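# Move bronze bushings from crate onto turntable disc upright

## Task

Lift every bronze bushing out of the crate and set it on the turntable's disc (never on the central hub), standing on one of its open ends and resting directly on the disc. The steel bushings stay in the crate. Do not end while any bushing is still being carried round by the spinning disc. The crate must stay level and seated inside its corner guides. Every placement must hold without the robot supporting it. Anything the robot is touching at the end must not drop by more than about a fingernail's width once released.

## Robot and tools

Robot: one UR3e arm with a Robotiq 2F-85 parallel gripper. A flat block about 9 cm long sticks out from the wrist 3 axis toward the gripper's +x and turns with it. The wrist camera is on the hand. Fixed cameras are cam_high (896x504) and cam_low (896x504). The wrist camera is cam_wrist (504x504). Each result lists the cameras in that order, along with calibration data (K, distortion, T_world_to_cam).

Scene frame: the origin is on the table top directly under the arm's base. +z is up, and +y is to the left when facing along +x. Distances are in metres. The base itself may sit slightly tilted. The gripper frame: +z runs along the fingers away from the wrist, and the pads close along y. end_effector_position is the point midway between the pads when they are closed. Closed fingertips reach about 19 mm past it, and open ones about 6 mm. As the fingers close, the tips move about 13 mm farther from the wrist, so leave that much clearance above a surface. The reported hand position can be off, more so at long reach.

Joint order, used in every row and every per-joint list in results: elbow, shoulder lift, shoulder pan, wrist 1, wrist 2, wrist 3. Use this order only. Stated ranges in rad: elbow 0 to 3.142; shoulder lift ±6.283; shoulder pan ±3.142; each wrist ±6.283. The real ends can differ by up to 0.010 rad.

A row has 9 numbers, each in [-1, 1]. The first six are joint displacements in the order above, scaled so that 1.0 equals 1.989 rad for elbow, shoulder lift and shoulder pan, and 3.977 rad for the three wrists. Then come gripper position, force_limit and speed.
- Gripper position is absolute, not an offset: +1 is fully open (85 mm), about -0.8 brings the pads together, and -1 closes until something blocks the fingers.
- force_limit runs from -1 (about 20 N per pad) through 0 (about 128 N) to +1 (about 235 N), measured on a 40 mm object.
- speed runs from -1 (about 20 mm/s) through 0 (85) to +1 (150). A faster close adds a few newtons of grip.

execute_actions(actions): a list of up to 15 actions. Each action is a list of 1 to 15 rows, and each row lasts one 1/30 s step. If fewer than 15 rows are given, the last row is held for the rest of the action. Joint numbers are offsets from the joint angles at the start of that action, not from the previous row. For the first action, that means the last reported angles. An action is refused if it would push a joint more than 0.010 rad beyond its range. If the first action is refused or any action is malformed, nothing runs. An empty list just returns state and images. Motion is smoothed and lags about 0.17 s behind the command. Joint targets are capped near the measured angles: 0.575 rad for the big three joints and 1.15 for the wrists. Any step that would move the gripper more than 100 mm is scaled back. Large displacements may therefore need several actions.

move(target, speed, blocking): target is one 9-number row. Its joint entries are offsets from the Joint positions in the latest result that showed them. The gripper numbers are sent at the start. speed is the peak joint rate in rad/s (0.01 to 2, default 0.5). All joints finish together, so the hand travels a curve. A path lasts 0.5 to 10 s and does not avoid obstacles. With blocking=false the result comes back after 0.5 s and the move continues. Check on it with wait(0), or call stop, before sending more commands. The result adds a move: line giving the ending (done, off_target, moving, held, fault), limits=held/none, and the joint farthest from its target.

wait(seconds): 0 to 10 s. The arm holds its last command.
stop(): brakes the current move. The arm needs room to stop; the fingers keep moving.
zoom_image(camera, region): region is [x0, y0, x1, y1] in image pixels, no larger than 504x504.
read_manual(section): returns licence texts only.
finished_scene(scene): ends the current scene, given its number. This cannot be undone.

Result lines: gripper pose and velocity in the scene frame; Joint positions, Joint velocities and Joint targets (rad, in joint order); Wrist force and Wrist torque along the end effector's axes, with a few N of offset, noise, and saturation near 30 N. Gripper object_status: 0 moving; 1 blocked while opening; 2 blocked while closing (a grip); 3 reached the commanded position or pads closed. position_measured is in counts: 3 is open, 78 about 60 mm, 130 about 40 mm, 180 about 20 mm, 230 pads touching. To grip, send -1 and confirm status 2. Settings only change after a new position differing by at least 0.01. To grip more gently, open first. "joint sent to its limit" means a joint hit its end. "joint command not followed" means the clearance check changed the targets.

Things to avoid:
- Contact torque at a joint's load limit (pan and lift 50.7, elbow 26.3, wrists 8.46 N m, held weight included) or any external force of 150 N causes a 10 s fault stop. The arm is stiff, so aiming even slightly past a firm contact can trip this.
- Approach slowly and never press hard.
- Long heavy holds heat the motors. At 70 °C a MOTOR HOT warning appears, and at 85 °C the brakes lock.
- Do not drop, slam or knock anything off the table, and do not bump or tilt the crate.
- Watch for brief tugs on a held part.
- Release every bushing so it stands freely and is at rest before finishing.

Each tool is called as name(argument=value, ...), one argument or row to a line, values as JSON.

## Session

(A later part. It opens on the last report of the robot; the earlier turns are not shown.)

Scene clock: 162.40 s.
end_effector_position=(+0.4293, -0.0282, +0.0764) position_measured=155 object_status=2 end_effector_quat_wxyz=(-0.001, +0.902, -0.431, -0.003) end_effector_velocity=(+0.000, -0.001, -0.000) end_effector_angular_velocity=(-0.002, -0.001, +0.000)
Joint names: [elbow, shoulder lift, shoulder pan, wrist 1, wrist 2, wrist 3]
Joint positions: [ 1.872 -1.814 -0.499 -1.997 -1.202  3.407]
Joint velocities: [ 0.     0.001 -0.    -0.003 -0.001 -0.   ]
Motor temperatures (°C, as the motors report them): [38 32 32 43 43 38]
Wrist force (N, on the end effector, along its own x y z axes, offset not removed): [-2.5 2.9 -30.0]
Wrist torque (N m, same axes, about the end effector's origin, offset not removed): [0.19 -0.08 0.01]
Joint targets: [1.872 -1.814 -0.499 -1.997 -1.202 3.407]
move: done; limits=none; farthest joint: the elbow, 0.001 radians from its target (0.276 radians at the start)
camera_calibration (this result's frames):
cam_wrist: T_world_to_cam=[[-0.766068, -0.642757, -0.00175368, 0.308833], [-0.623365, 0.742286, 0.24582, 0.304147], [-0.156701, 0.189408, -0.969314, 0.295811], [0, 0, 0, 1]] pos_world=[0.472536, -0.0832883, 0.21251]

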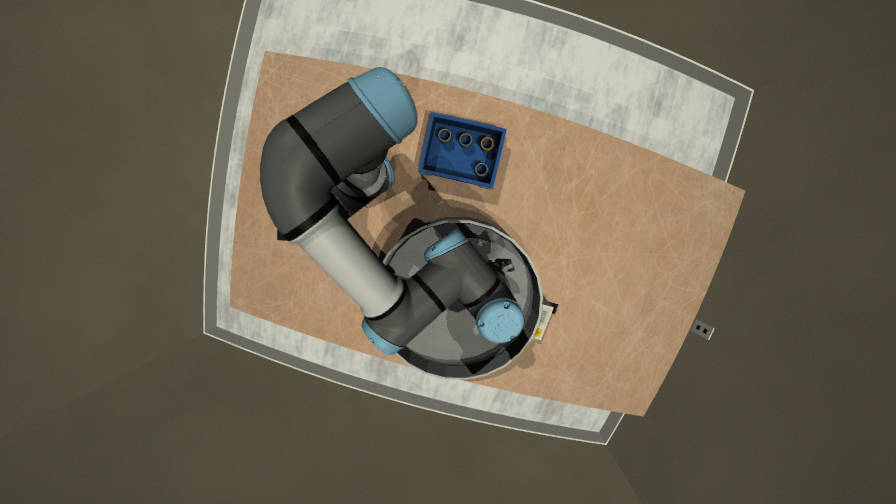

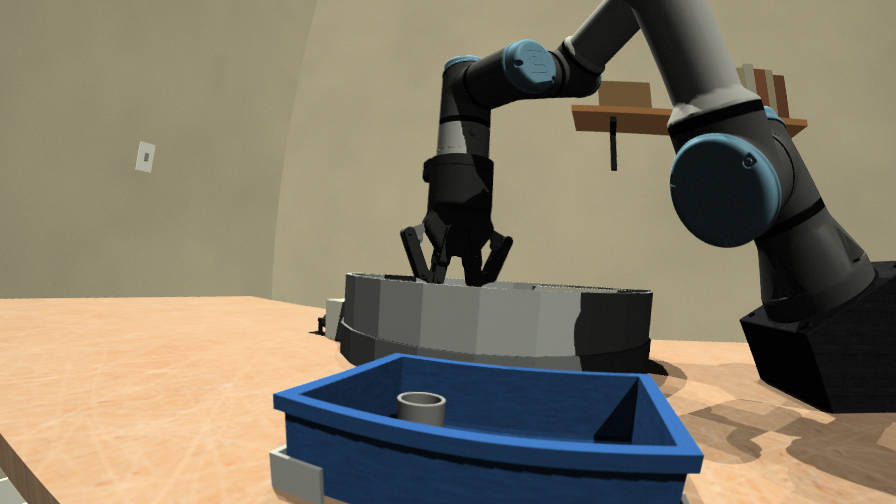

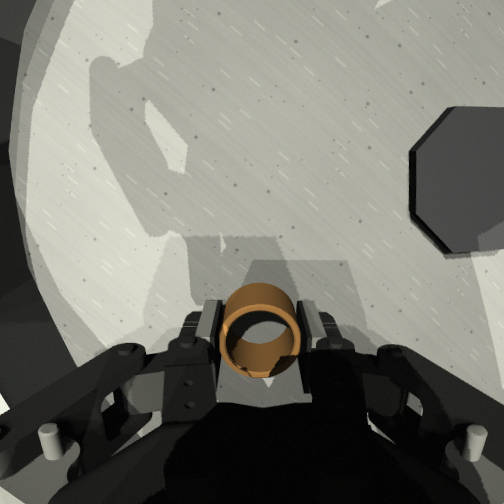

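execute_actions(
  actions=[
    [[-0.004,-0.003,-0.002,0.004,0,0,0.1,-0.5,0]],
    [[0,0,0,0,0,0,0.1,-0.5,0]],
  ],
)

move(
  target=[-0.135,-0.070,-0.073,0.115,0.0126,0,0.1,-0.5,0],
  speed=0.6,
)

move(
  target=[-0.0261,0.1498,0.6948,-0.1028,-0.1569,0.05,0.08,-0.5,0],
  speed=0.9,
)

Scene clock: 177.63 s.
end_effector_position=(+0.4292, -0.0285, +0.0790) position_measured=117 object_status=3 end_effector_quat_wxyz=(-0.001, +0.902, -0.433, -0.004) end_effector_velocity=(-0.000, +0.000, -0.000) end_effector_angular_velocity=(+0.000, +0.000, -0.000)
Joint names: [elbow, shoulder lift, shoulder pan, wrist 1, wrist 2, wrist 3]
Joint positions: [ 1.864 -1.82  -0.503 -1.981 -1.202  3.407]
Joint velocities: [ 0.001  0.    -0.    -0.     0.    -0.   ]
Motor temperatures (°C, as the motors report them): [38 32 32 43 43 38]
Wrist force (N, on the end effector, along its own x y z axes, offset not removed): [0.8 1.2 0.1]
Wrist torque (N m, same axes, about the end effector's origin, offset not removed): [0.15 -0.17 -0.01]
Joint targets: [1.864 -1.820 -0.503 -1.981 -1.202 3.407]
camera_calibration (this result's frames):
cam_wrist: T_world_to_cam=[[-0.768737, -0.639565, -0.000175195, 0.309649], [-0.619939, 0.745079, 0.246034, 0.302284], [-0.157224, 0.189244, -0.969261, 0.298642], [0, 0, 0, 1]] pos_world=[0.47239, -0.0837013, 0.215144]

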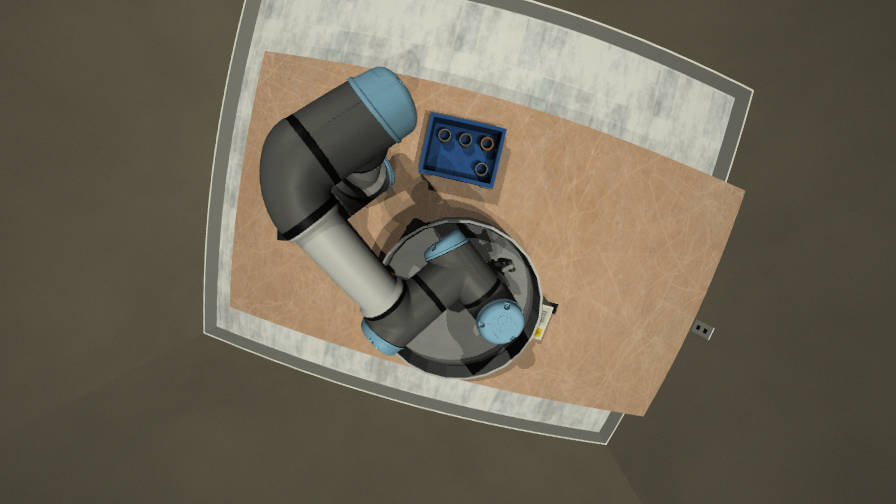

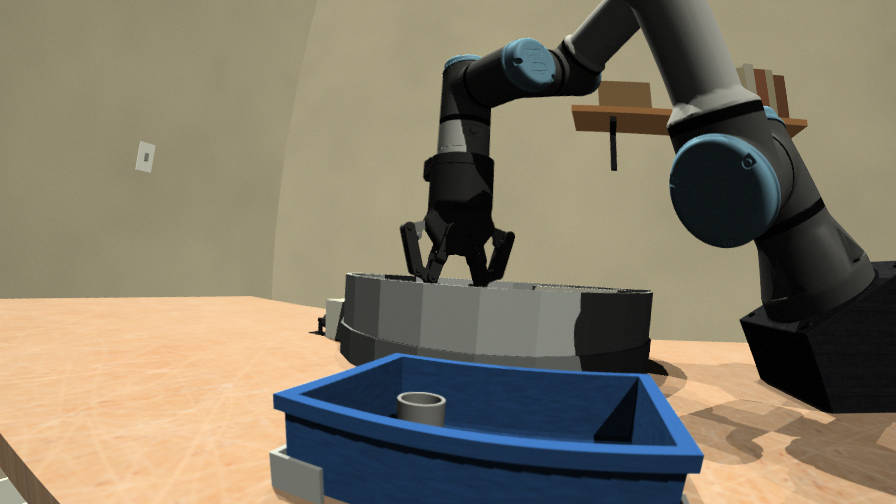

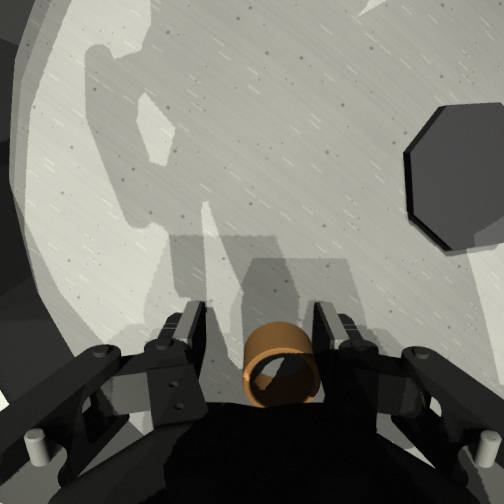

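Scene clock: 179.07 s.
end_effector_position=(+0.4314, -0.0290, +0.1600) position_measured=117 object_status=3 end_effector_quat_wxyz=(-0.000, +0.868, -0.497, -0.000) end_effector_velocity=(+0.000, +0.000, +0.001) end_effector_angular_velocity=(-0.000, -0.000, -0.001)
Joint names: [elbow, shoulder lift, shoulder pan, wrist 1, wrist 2, wrist 3]
Joint positions: [ 1.595 -1.959 -0.648 -1.524 -1.152  3.407]
Joint velocities: [-0.002 -0.001 -0.001  0.002  0.     0.   ]
Motor temperatures (°C, as the motors report them): [38 32 32 43 43 38]
Wrist force (N, on the end effector, along its own x y z axes, offset not removed): [0.8 0.9 0.1]
Wrist torque (N m, same axes, about the end effector's origin, offset not removed): [0.12 -0.19 -0.02]
Joint targets: [1.595 -1.959 -0.648 -1.524 -1.152 3.407]
move: done; limits=none; farthest joint: the wrist 1, 0.001 radians from its target (0.458 radians at the start)
camera_calibration (this result's frames):
cam_wrist: T_world_to_cam=[[-0.853217, -0.52155, -0.0025304, 0.351215], [-0.506824, 0.827962, 0.240017, 0.238609], [-0.123086, 0.206069, -0.970765, 0.363521], [0, 0, 0, 1]] pos_world=[0.46534, -0.0892929, 0.296512]

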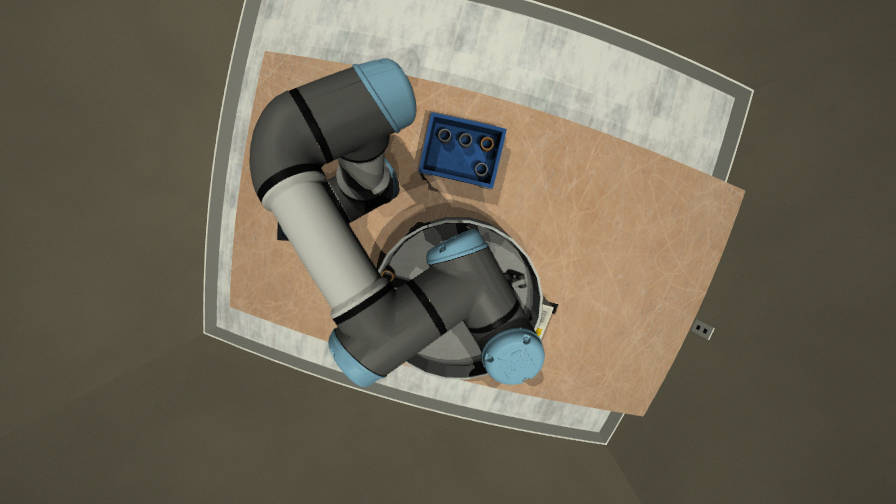

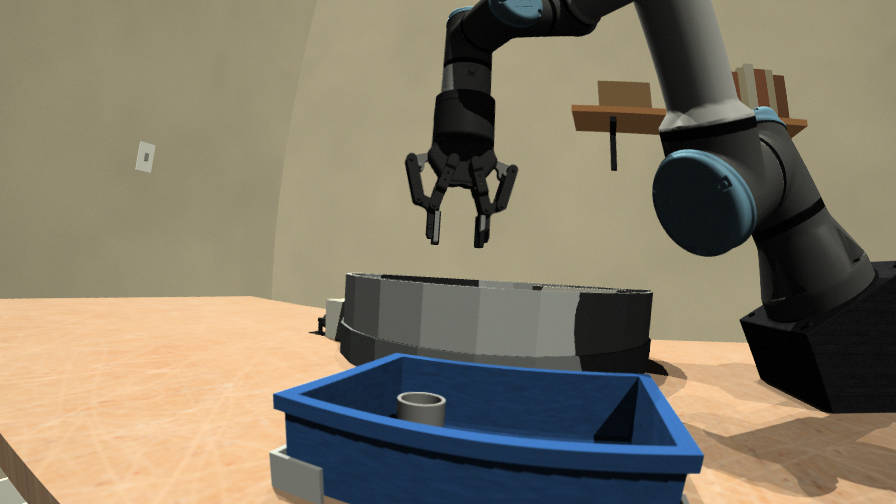

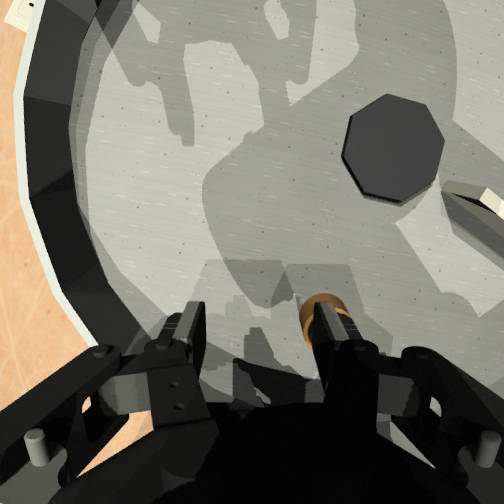

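Scene clock: 181.37 s.
end_effector_position=(+0.3621, +0.2720, +0.1554) position_measured=119 object_status=3 end_effector_quat_wxyz=(-0.000, +1.000, +0.012, -0.000) end_effector_velocity=(-0.000, +0.000, -0.000) end_effector_angular_velocity=(-0.000, -0.000, +0.001)
Joint names: [elbow, shoulder lift, shoulder pan, wrist 1, wrist 2, wrist 3]
Joint positions: [ 1.543 -1.661  0.733 -1.933 -1.776  3.605]
Joint velocities: [ 0.     0.001  0.001 -0.001 -0.001  0.   ]
Motor temperatures (°C, as the motors report them): [38 32 32 43 43 38]
Wrist force (N, on the end effector, along its own x y z axes, offset not removed): [1.3 0.8 0.2]
Wrist torque (N m, same axes, about the end effector's origin, offset not removed): [0.05 -0.28 0.02]
Joint targets: [1.543 -1.661 0.734 -1.933 -1.776 3.605]
move: done; limits=none; farthest joint: the shoulder pan, 0.000 radians from its target (1.382 radians at the start)
camera_calibration (this result's frames):
cam_wrist: T_world_to_cam=[[0.0425232, -0.999093, -0.00204716, 0.254538], [-0.969926, -0.0417731, 0.239788, 0.359659], [-0.239656, -0.00821095, -0.970823, 0.389036], [0, 0, 0, 1]] pos_world=[0.431254, 0.272525, 0.291964]

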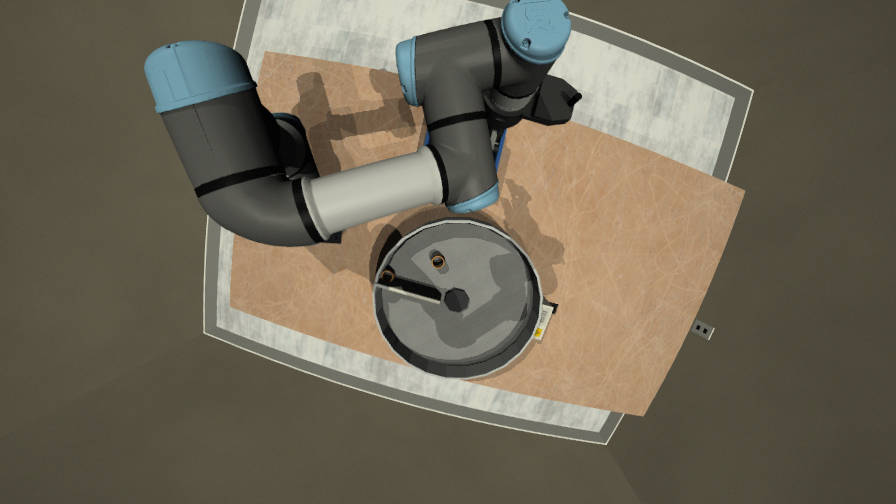

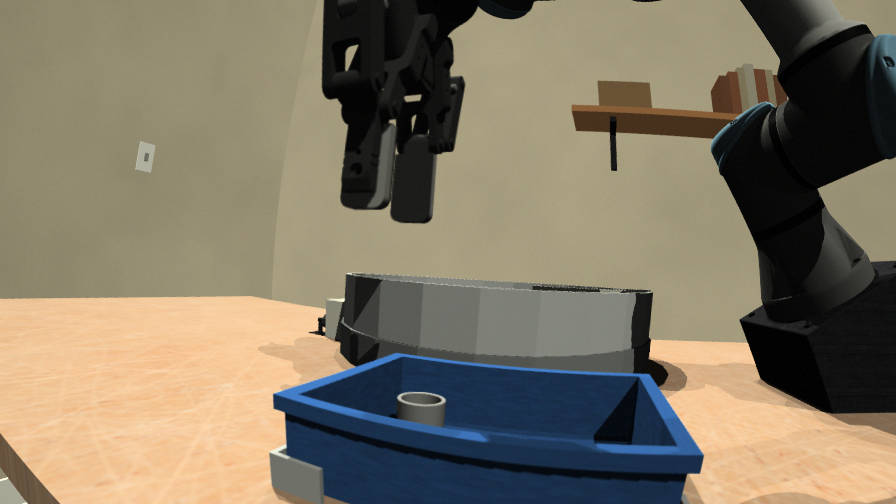

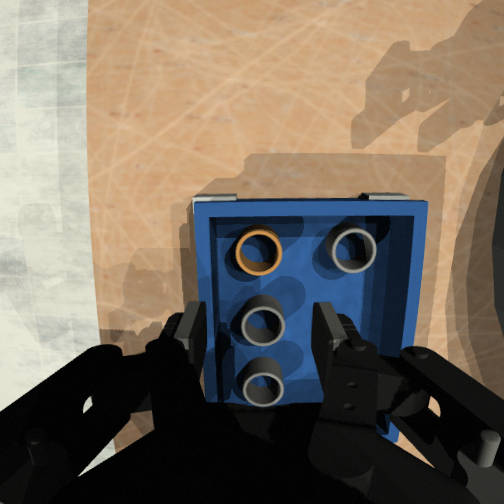

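move(
  target=[0.0988,0.0977,-0.028,-0.1008,0.007,-0.004,0.08,-0.5,0],
  speed=0.4,
)

Scene clock: 195.67 s.
end_effector_position=(+0.3672, +0.2801, +0.0662) position_measured=119 object_status=3 end_effector_quat_wxyz=(-0.007, +1.000, -0.004, +0.004) end_effector_velocity=(-0.000, -0.000, -0.000) end_effector_angular_velocity=(-0.001, +0.001, -0.001)
Joint names: [elbow, shoulder lift, shoulder pan, wrist 1, wrist 2, wrist 3]
Joint positions: [ 1.728 -1.479  0.682 -2.324 -1.743  3.59 ]
Joint velocities: [ 0.001 -0.    -0.001 -0.     0.    -0.   ]
Motor temperatures (°C, as the motors report them): [38 32 32 43 43 38]
Wrist force (N, on the end effector, along its own x y z axes, offset not removed): [-2.2 5.4 -18.1]
Wrist torque (N m, same axes, about the end effector's origin, offset not removed): [0.62 -0.26 -0.07]
Joint targets: [1.729 -1.478 0.682 -2.324 -1.743 3.590]
FORCE FAULT: contact force on the arm reached its limit, and the arm stopped for 10 seconds. The contact can be on any part of the arm, not only on its tool. That time counts as 20 of the actions that you can send in this scene. The arm's remaining commands of this call were not run. The arm holds still and accepts commands again. Move the arm away from the contact; if what it grips holds it there, let go first. Pushing or pulling that hard again can fault the arm again.
move: fault; limits=none; farthest joint: the shoulder lift, 0.012 radians from its target (0.194 radians at the start)
camera_calibration (this result's frames):
cam_wrist: T_world_to_cam=[[0.00958794, -0.999815, -0.0166839, 0.275577], [-0.973009, -0.0131754, 0.230392, 0.380153], [-0.230569, 0.0140246, -0.972955, 0.294292], [0, 0, 0, 1]] pos_world=[0.435105, 0.276407, 0.203346]

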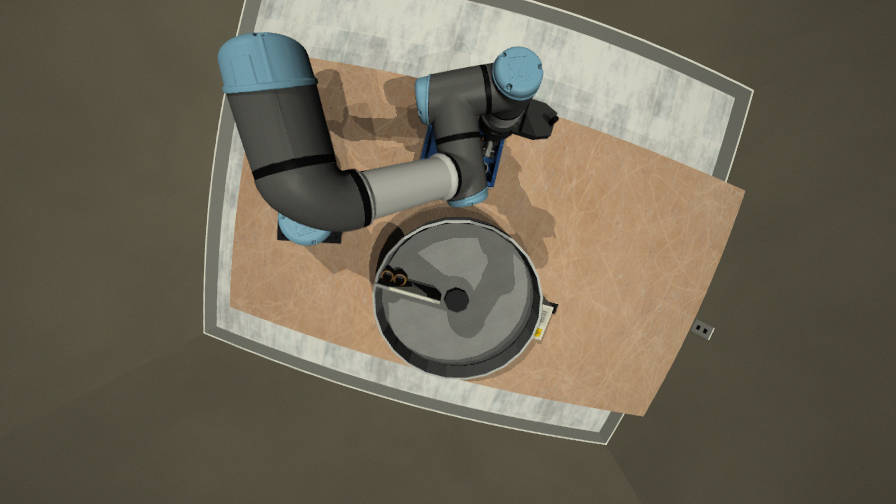

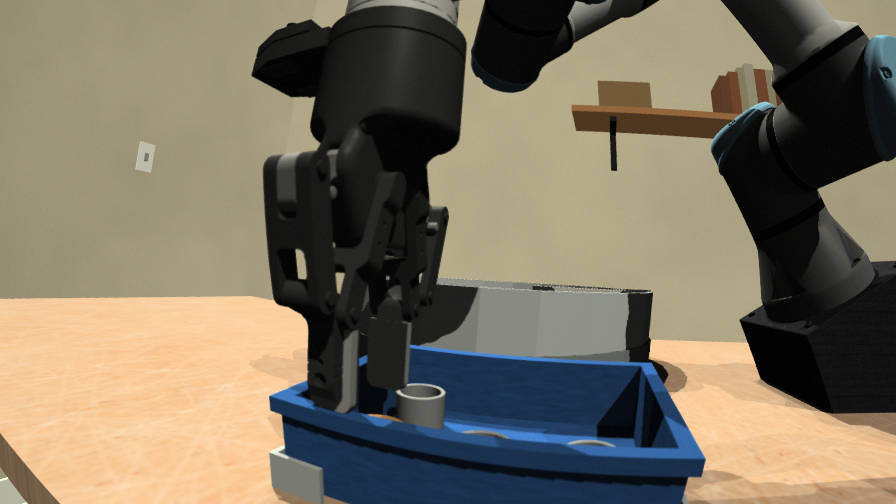

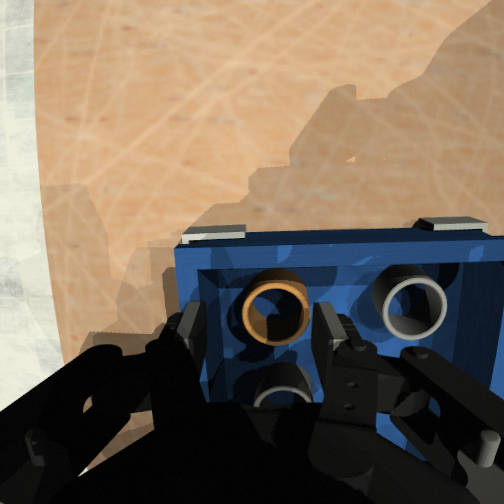

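execute_actions(
  actions=[
    [[-0.019,-0.021,0.004,0.021,0,0,0.08,-0.5,0]],
    [[0,0,0,0,0,0,0.08,-0.5,0]],
    [[0.025,0.007,-0.008,-0.014,-0.001,0,0.06,-0.5,0]],
    [[0,0,0,0,0,0,0.06,-0.5,0]],
  ],
)

Scene clock: 205.30 s.
end_effector_position=(+0.3642, +0.2730, +0.0703) position_measured=122 object_status=3 end_effector_quat_wxyz=(-0.001, +1.000, -0.007, +0.000) end_effector_velocity=(-0.001, +0.000, +0.000) end_effector_angular_velocity=(+0.000, +0.002, +0.002)
Joint names: [elbow, shoulder lift, shoulder pan, wrist 1, wrist 2, wrist 3]
Joint positions: [ 1.74  -1.506  0.674 -2.297 -1.747  3.59 ]
Joint velocities: [-0.     0.     0.002  0.002  0.    -0.   ]
Motor temperatures (°C, as the motors report them): [38 32 32 43 43 38]
Wrist force (N, on the end effector, along its own x y z axes, offset not removed): [1.2 0.7 -1.1]
Wrist torque (N m, same axes, about the end effector's origin, offset not removed): [0.07 -0.23 0.05]
Joint targets: [1.740 -1.506 0.674 -2.297 -1.747 3.590]
camera_calibration (this result's frames):
cam_wrist: T_world_to_cam=[[0.00471793, -0.999979, -0.00442919, 0.269511], [-0.971118, -0.00563829, 0.238532, 0.372841], [-0.238552, 0.00317589, -0.971125, 0.303394], [0, 0, 0, 1]] pos_world=[0.433177, 0.270644, 0.206893]

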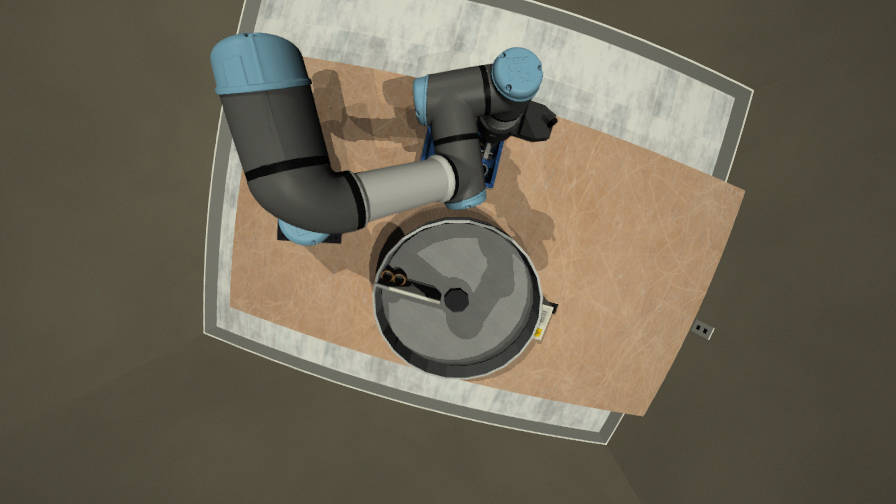

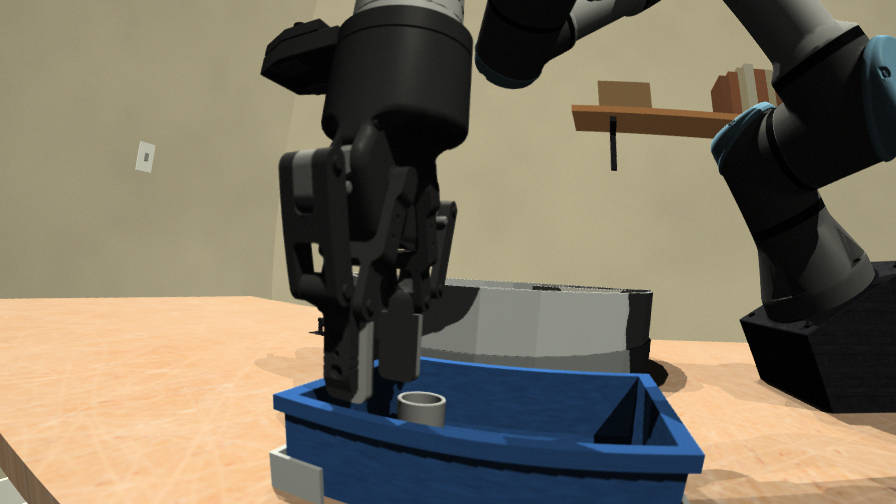

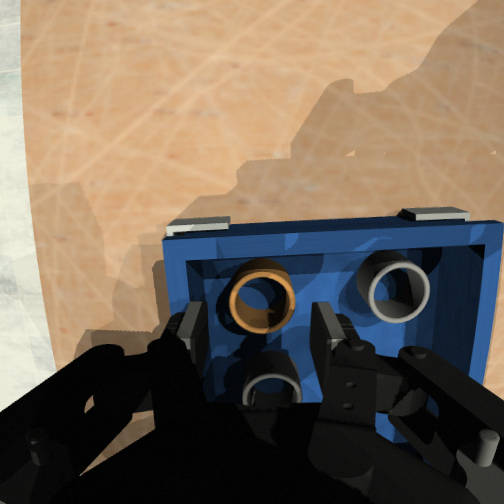

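execute_actions(
  actions=[
    [[0,0,0,0,0,0,-0.02,-0.5,0]],
  ],
)

move(
  target=[0.024,0.049,-0.011,-0.0367,0.002,0,-0.02,-0.5,0],
  speed=0.06,
)

Scene clock: 213.77 s.
end_effector_position=(+0.3642, +0.2730, +0.0703) position_measured=131 object_status=3 end_effector_quat_wxyz=(-0.001, +1.000, -0.007, +0.000) end_effector_velocity=(+0.000, -0.000, -0.000) end_effector_angular_velocity=(-0.000, -0.000, -0.001)
Joint names: [elbow, shoulder lift, shoulder pan, wrist 1, wrist 2, wrist 3]
Joint positions: [ 1.74  -1.506  0.674 -2.297 -1.747  3.59 ]
Joint velocities: [ 0.    -0.    -0.001  0.    -0.     0.   ]
Motor temperatures (°C, as the motors report them): [38 32 32 43 43 38]
Wrist force (N, on the end effector, along its own x y z axes, offset not removed): [0.4 1.3 0.3]
Wrist torque (N m, same axes, about the end effector's origin, offset not removed): [0.12 -0.09 0.04]
Joint targets: [1.740 -1.506 0.674 -2.297 -1.747 3.590]
camera_calibration (this result's frames):
cam_wrist: T_world_to_cam=[[0.00478122, -0.999979, -0.00444342, 0.269501], [-0.971099, -0.00570339, 0.238607, 0.372809], [-0.238628, 0.00317417, -0.971106, 0.303432], [0, 0, 0, 1]] pos_world=[0.433153, 0.270659, 0.206908]

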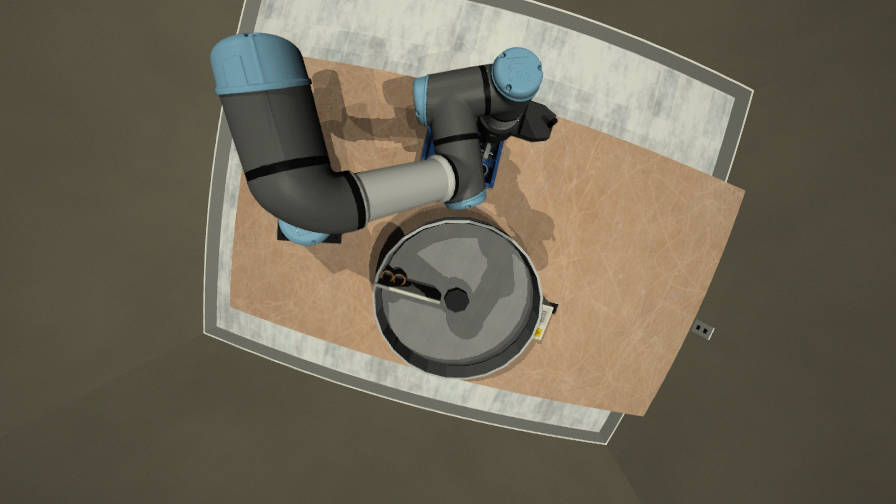

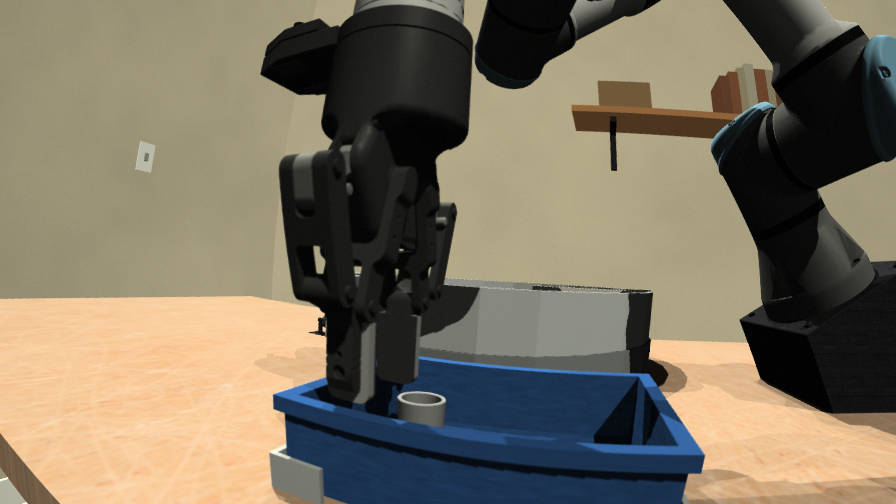

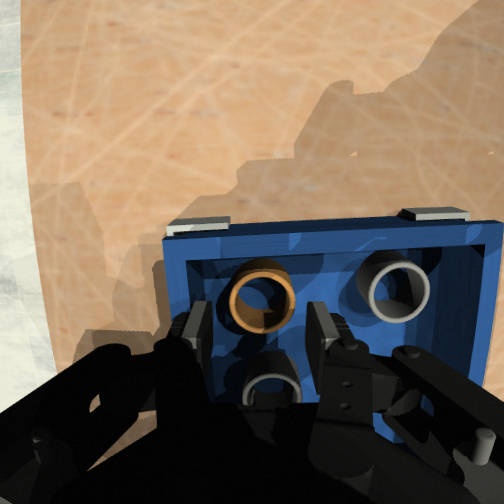

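Scene clock: 224.93 s.
end_effector_position=(+0.3676, +0.2765, +0.0603) position_measured=131 object_status=3 end_effector_quat_wxyz=(-0.007, +1.000, -0.010, +0.005) end_effector_velocity=(-0.001, +0.000, -0.000) end_effector_angular_velocity=(-0.000, +0.001, +0.001)
Joint names: [elbow, shoulder lift, shoulder pan, wrist 1, wrist 2, wrist 3]
Joint positions: [ 1.752 -1.475  0.669 -2.356 -1.738  3.59 ]
Joint velocities: [ 0.001 -0.     0.001 -0.     0.    -0.   ]
Motor temperatures (°C, as the motors report them): [38 32 32 43 43 38]
Wrist force (N, on the end effector, along its own x y z axes, offset not removed): [-2.3 5.7 -19.8]
Wrist torque (N m, same axes, about the end effector's origin, offset not removed): [0.77 -0.32 -0.05]
Joint targets: [1.753 -1.474 0.669 -2.356 -1.738 3.590]
FORCE FAULT: contact force on the arm reached its limit, and the arm stopped for 10 seconds. The contact can be on any part of the arm, not only on its tool. That time counts as 20 of the actions that you can send in this scene. The arm's remaining commands of this call were not run. The arm holds still and accepts commands again. Move the arm away from the contact; if what it grips holds it there, let go first. Pushing or pulling that hard again can fault the arm again.
move: fault; limits=none; farthest joint: the wrist 1, 0.087 radians from its target (0.146 radians at the start)
camera_calibration (this result's frames):
cam_wrist: T_world_to_cam=[[-0.00259013, -0.999865, -0.0161949, 0.276251], [-0.973581, -0.00117634, 0.228337, 0.378801], [-0.228325, 0.0163585, -0.973447, 0.287207], [0, 0, 0, 1]] pos_world=[0.435085, 0.271961, 0.19756]

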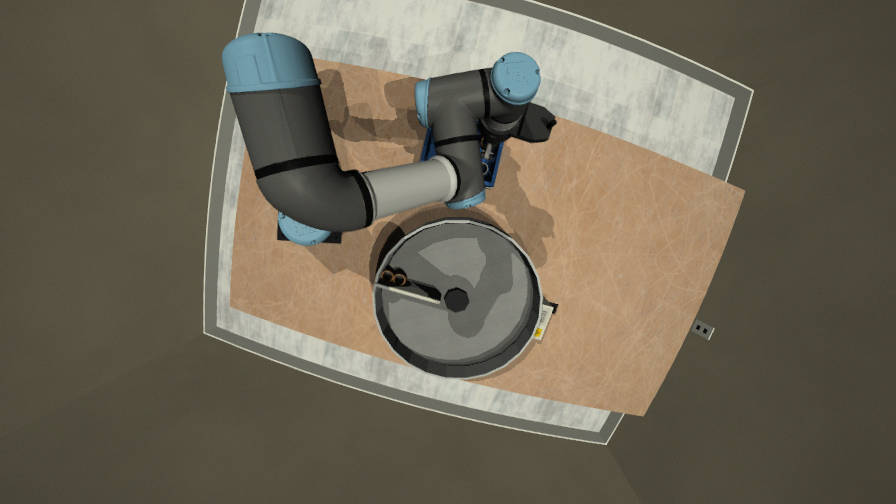

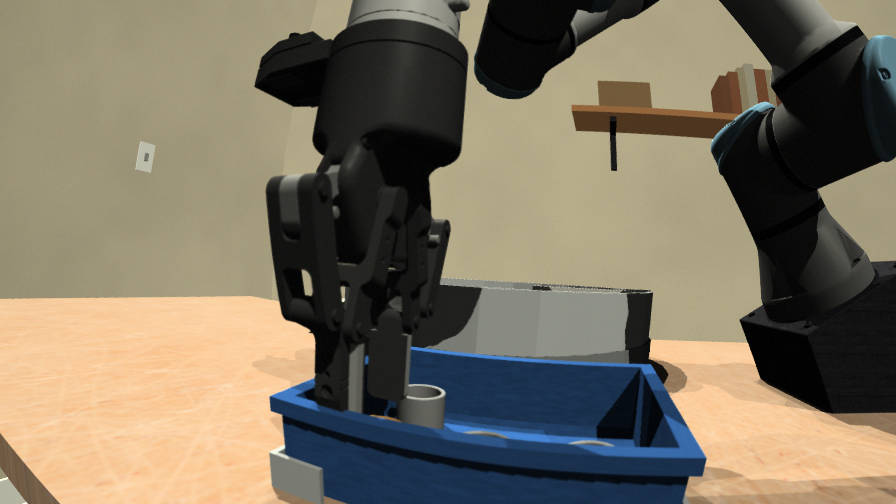

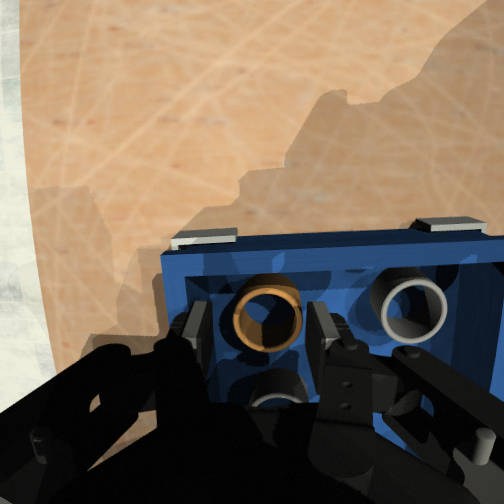

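execute_actions(
  actions=[
    [[-0.008,-0.022,0.002,0.018,-0.002,0,-0.02,-0.5,0]],
    [[0,0,0,0,0,0,-0.02,-0.5,0]],
    [[0.004,0.005,-0.0045,-0.003,0,0,0.03,-0.5,0]],
    [[0,0,0,0,0,0,0.03,-0.5,0]],
    [[0.006,0.012,-0.0023,-0.009,0,0,0.03,-0.5,0]],
    [[0,0,0,0,0,0,0.03,-0.5,0]],
  ],
)

Scene clock: 235.20 s.
end_effector_position=(+0.3656, +0.2689, +0.0598) position_measured=126 object_status=3 end_effector_quat_wxyz=(+0.002, +1.000, -0.013, -0.000) end_effector_velocity=(+0.000, +0.000, +0.000) end_effector_angular_velocity=(+0.000, -0.000, +0.000)
Joint names: [elbow, shoulder lift, shoulder pan, wrist 1, wrist 2, wrist 3]
Joint positions: [ 1.756 -1.485  0.659 -2.332 -1.746  3.59 ]
Joint velocities: [-0. -0.  0.  0.  0. -0.]
Motor temperatures (°C, as the motors report them): [38 32 32 43 43 38]
Wrist force (N, on the end effector, along its own x y z axes, offset not removed): [0.9 1.7 -0.8]
Wrist torque (N m, same axes, about the end effector's origin, offset not removed): [0.22 -0.17 0.02]
Joint targets: [1.756 -1.485 0.659 -2.332 -1.746 3.590]
camera_calibration (this result's frames):
cam_wrist: T_world_to_cam=[[-0.00789894, -0.999965, 0.00289494, 0.269518], [-0.970745, 0.00836284, 0.239967, 0.372675], [-0.239983, -0.000914764, -0.970777, 0.295197], [0, 0, 0, 1]] pos_world=[0.434744, 0.266662, 0.19636]

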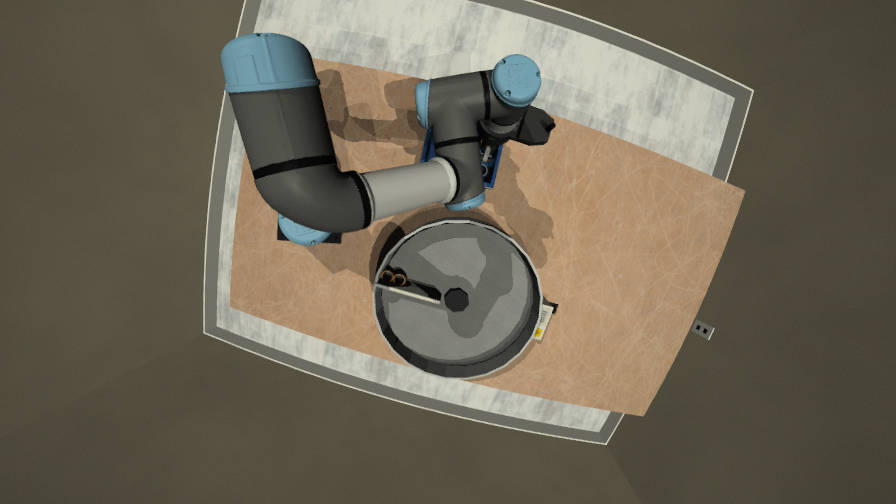

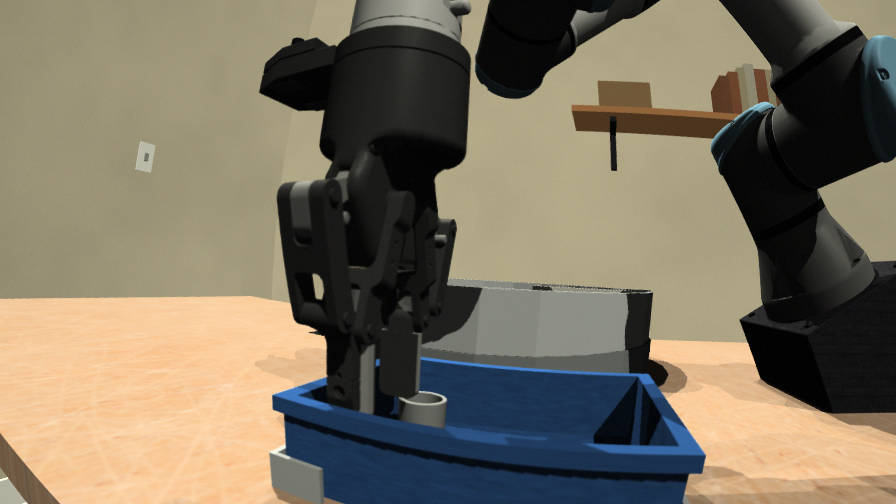

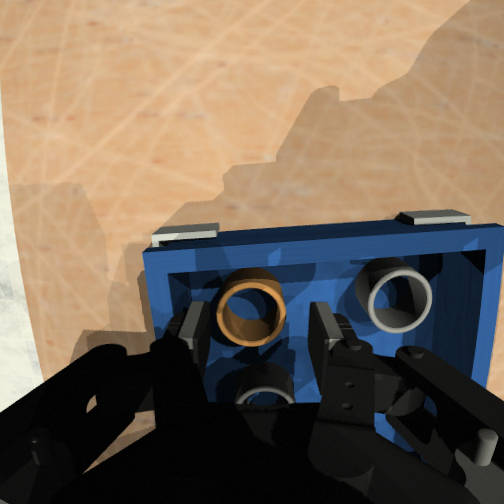

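execute_actions(
  actions=[
    [[0.004,0.007,0,-0.005,0,0,0.03,-0.5,0]],
    [[0.008,0.014,-0.001,-0.011,0,0,0.03,-0.5,0]],
    [[0.008,0.014,-0.001,-0.011,0,0,0.03,-0.5,0]],
  ],
)

Scene clock: 239.23 s.
end_effector_position=(+0.3615, +0.2700, +0.0342) position_measured=126 object_status=3 end_effector_quat_wxyz=(+0.004, +1.000, -0.015, -0.001) end_effector_velocity=(-0.001, +0.000, -0.001) end_effector_angular_velocity=(-0.000, +0.001, +0.000)
Joint names: [elbow, shoulder lift, shoulder pan, wrist 1, wrist 2, wrist 3]
Joint positions: [ 1.795 -1.416  0.655 -2.438 -1.746  3.59 ]
Joint velocities: [ 0.003  0.003 -0.    -0.006  0.    -0.   ]
Motor temperatures (°C, as the motors report them): [38 32 32 43 43 38]
Wrist force (N, on the end effector, along its own x y z axes, offset not removed): [1.3 3.2 -0.3]
Wrist torque (N m, same axes, about the end effector's origin, offset not removed): [0.33 -0.25 0.02]
Joint targets: [1.796 -1.416 0.655 -2.439 -1.746 3.590]
camera_calibration (this result's frames):
cam_wrist: T_world_to_cam=[[-0.0109507, -0.999924, 0.00559752, 0.271672], [-0.970353, 0.0119781, 0.241395, 0.373621], [-0.241444, -0.00278814, -0.970411, 0.270403], [0, 0, 0, 1]] pos_world=[0.430806, 0.26793, 0.170691]

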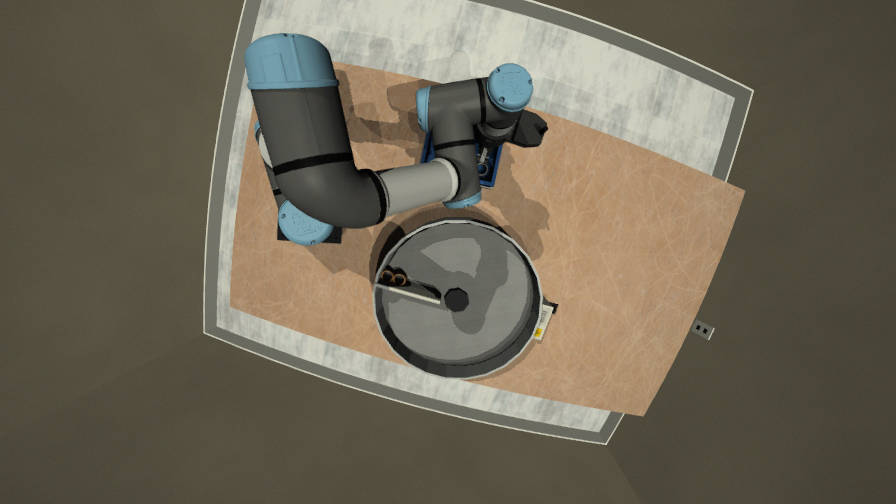

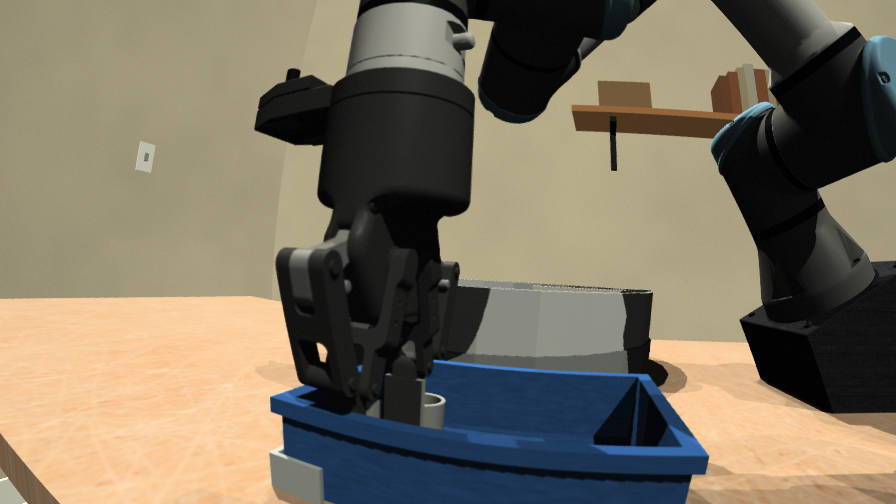

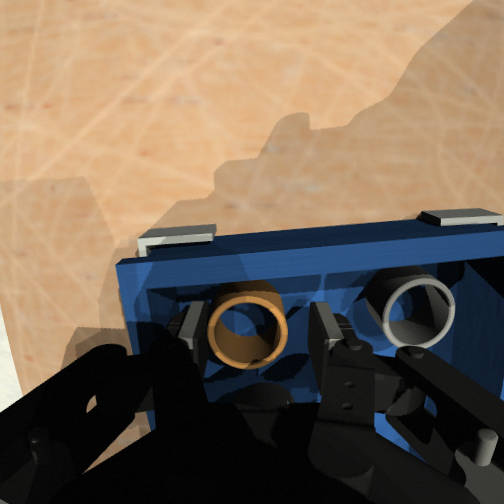

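execute_actions(
  actions=[
    [[0,0,0.002,0,0,0,-1,-0.5,0]],
    [[0,0,0,0,0,0,-1,-0.5,0]],
    [[-0.012,-0.024,0.004,0.026,0,0,-1,-0.5,0]],
    [[-0.014,-0.025,0.005,0.028,0,0,-1,-0.5,0]],
    [[0,0,0,0,0,0,-1,-0.5,0]],
  ],
)

Scene clock: 244.97 s.
end_effector_position=(+0.3461, +0.2669, +0.0664) position_measured=155 object_status=2 end_effector_quat_wxyz=(+0.012, +0.999, +0.001, -0.031) end_effector_velocity=(-0.000, +0.000, -0.000) end_effector_angular_velocity=(+0.000, +0.000, +0.001)
Joint names: [elbow, shoulder lift, shoulder pan, wrist 1, wrist 2, wrist 3]
Joint positions: [ 1.744 -1.512  0.677 -2.227 -1.746  3.59 ]
Joint velocities: [ 0.     0.001  0.001 -0.001 -0.    -0.   ]
Motor temperatures (°C, as the motors report them): [38 32 32 43 43 38]
Wrist force (N, on the end effector, along its own x y z axes, offset not removed): [0.1 1.0 0.6]
Wrist torque (N m, same axes, about the end effector's origin, offset not removed): [0.15 -0.04 0.02]
Joint targets: [1.744 -1.512 0.677 -2.227 -1.746 3.590]
camera_calibration (this result's frames):
cam_wrist: T_world_to_cam=[[0.0198434, -0.99958, 0.0211004, 0.256415], [-0.954351, -0.0126461, 0.298419, 0.348216], [-0.298027, -0.0260589, -0.954202, 0.322581], [0, 0, 0, 1]] pos_world=[0.42337, 0.269117, 0.198483]

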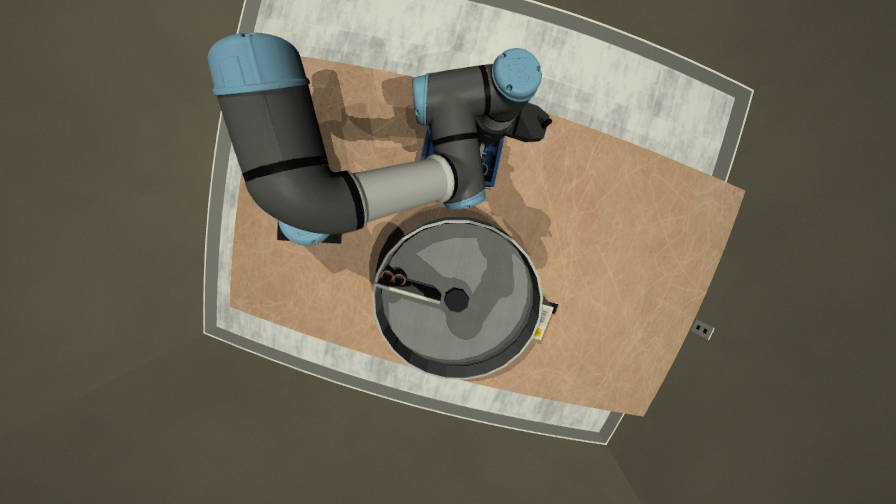

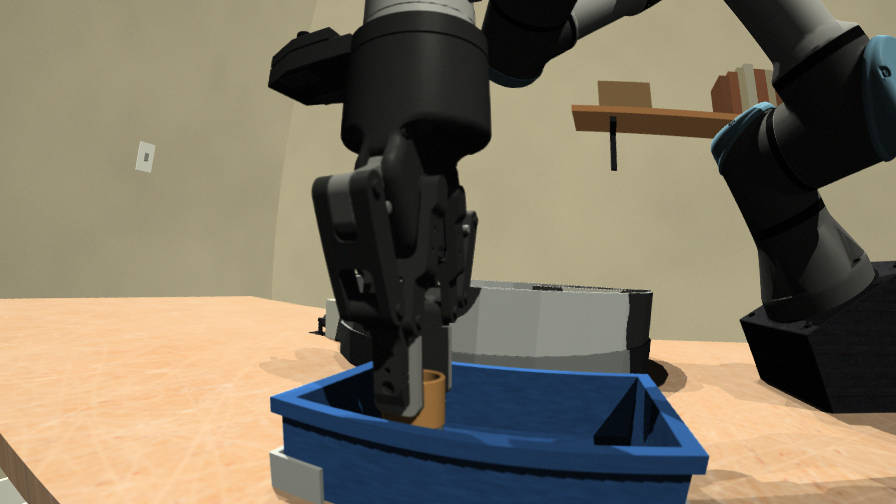

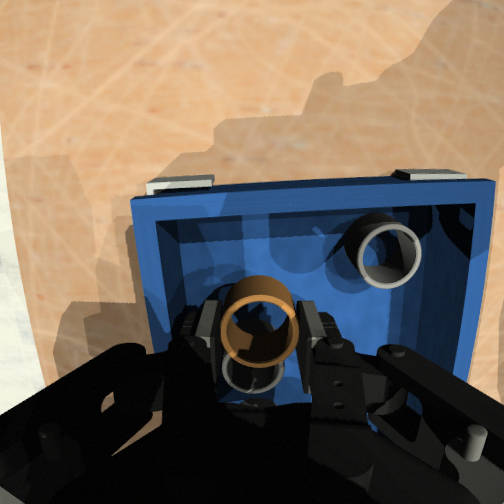

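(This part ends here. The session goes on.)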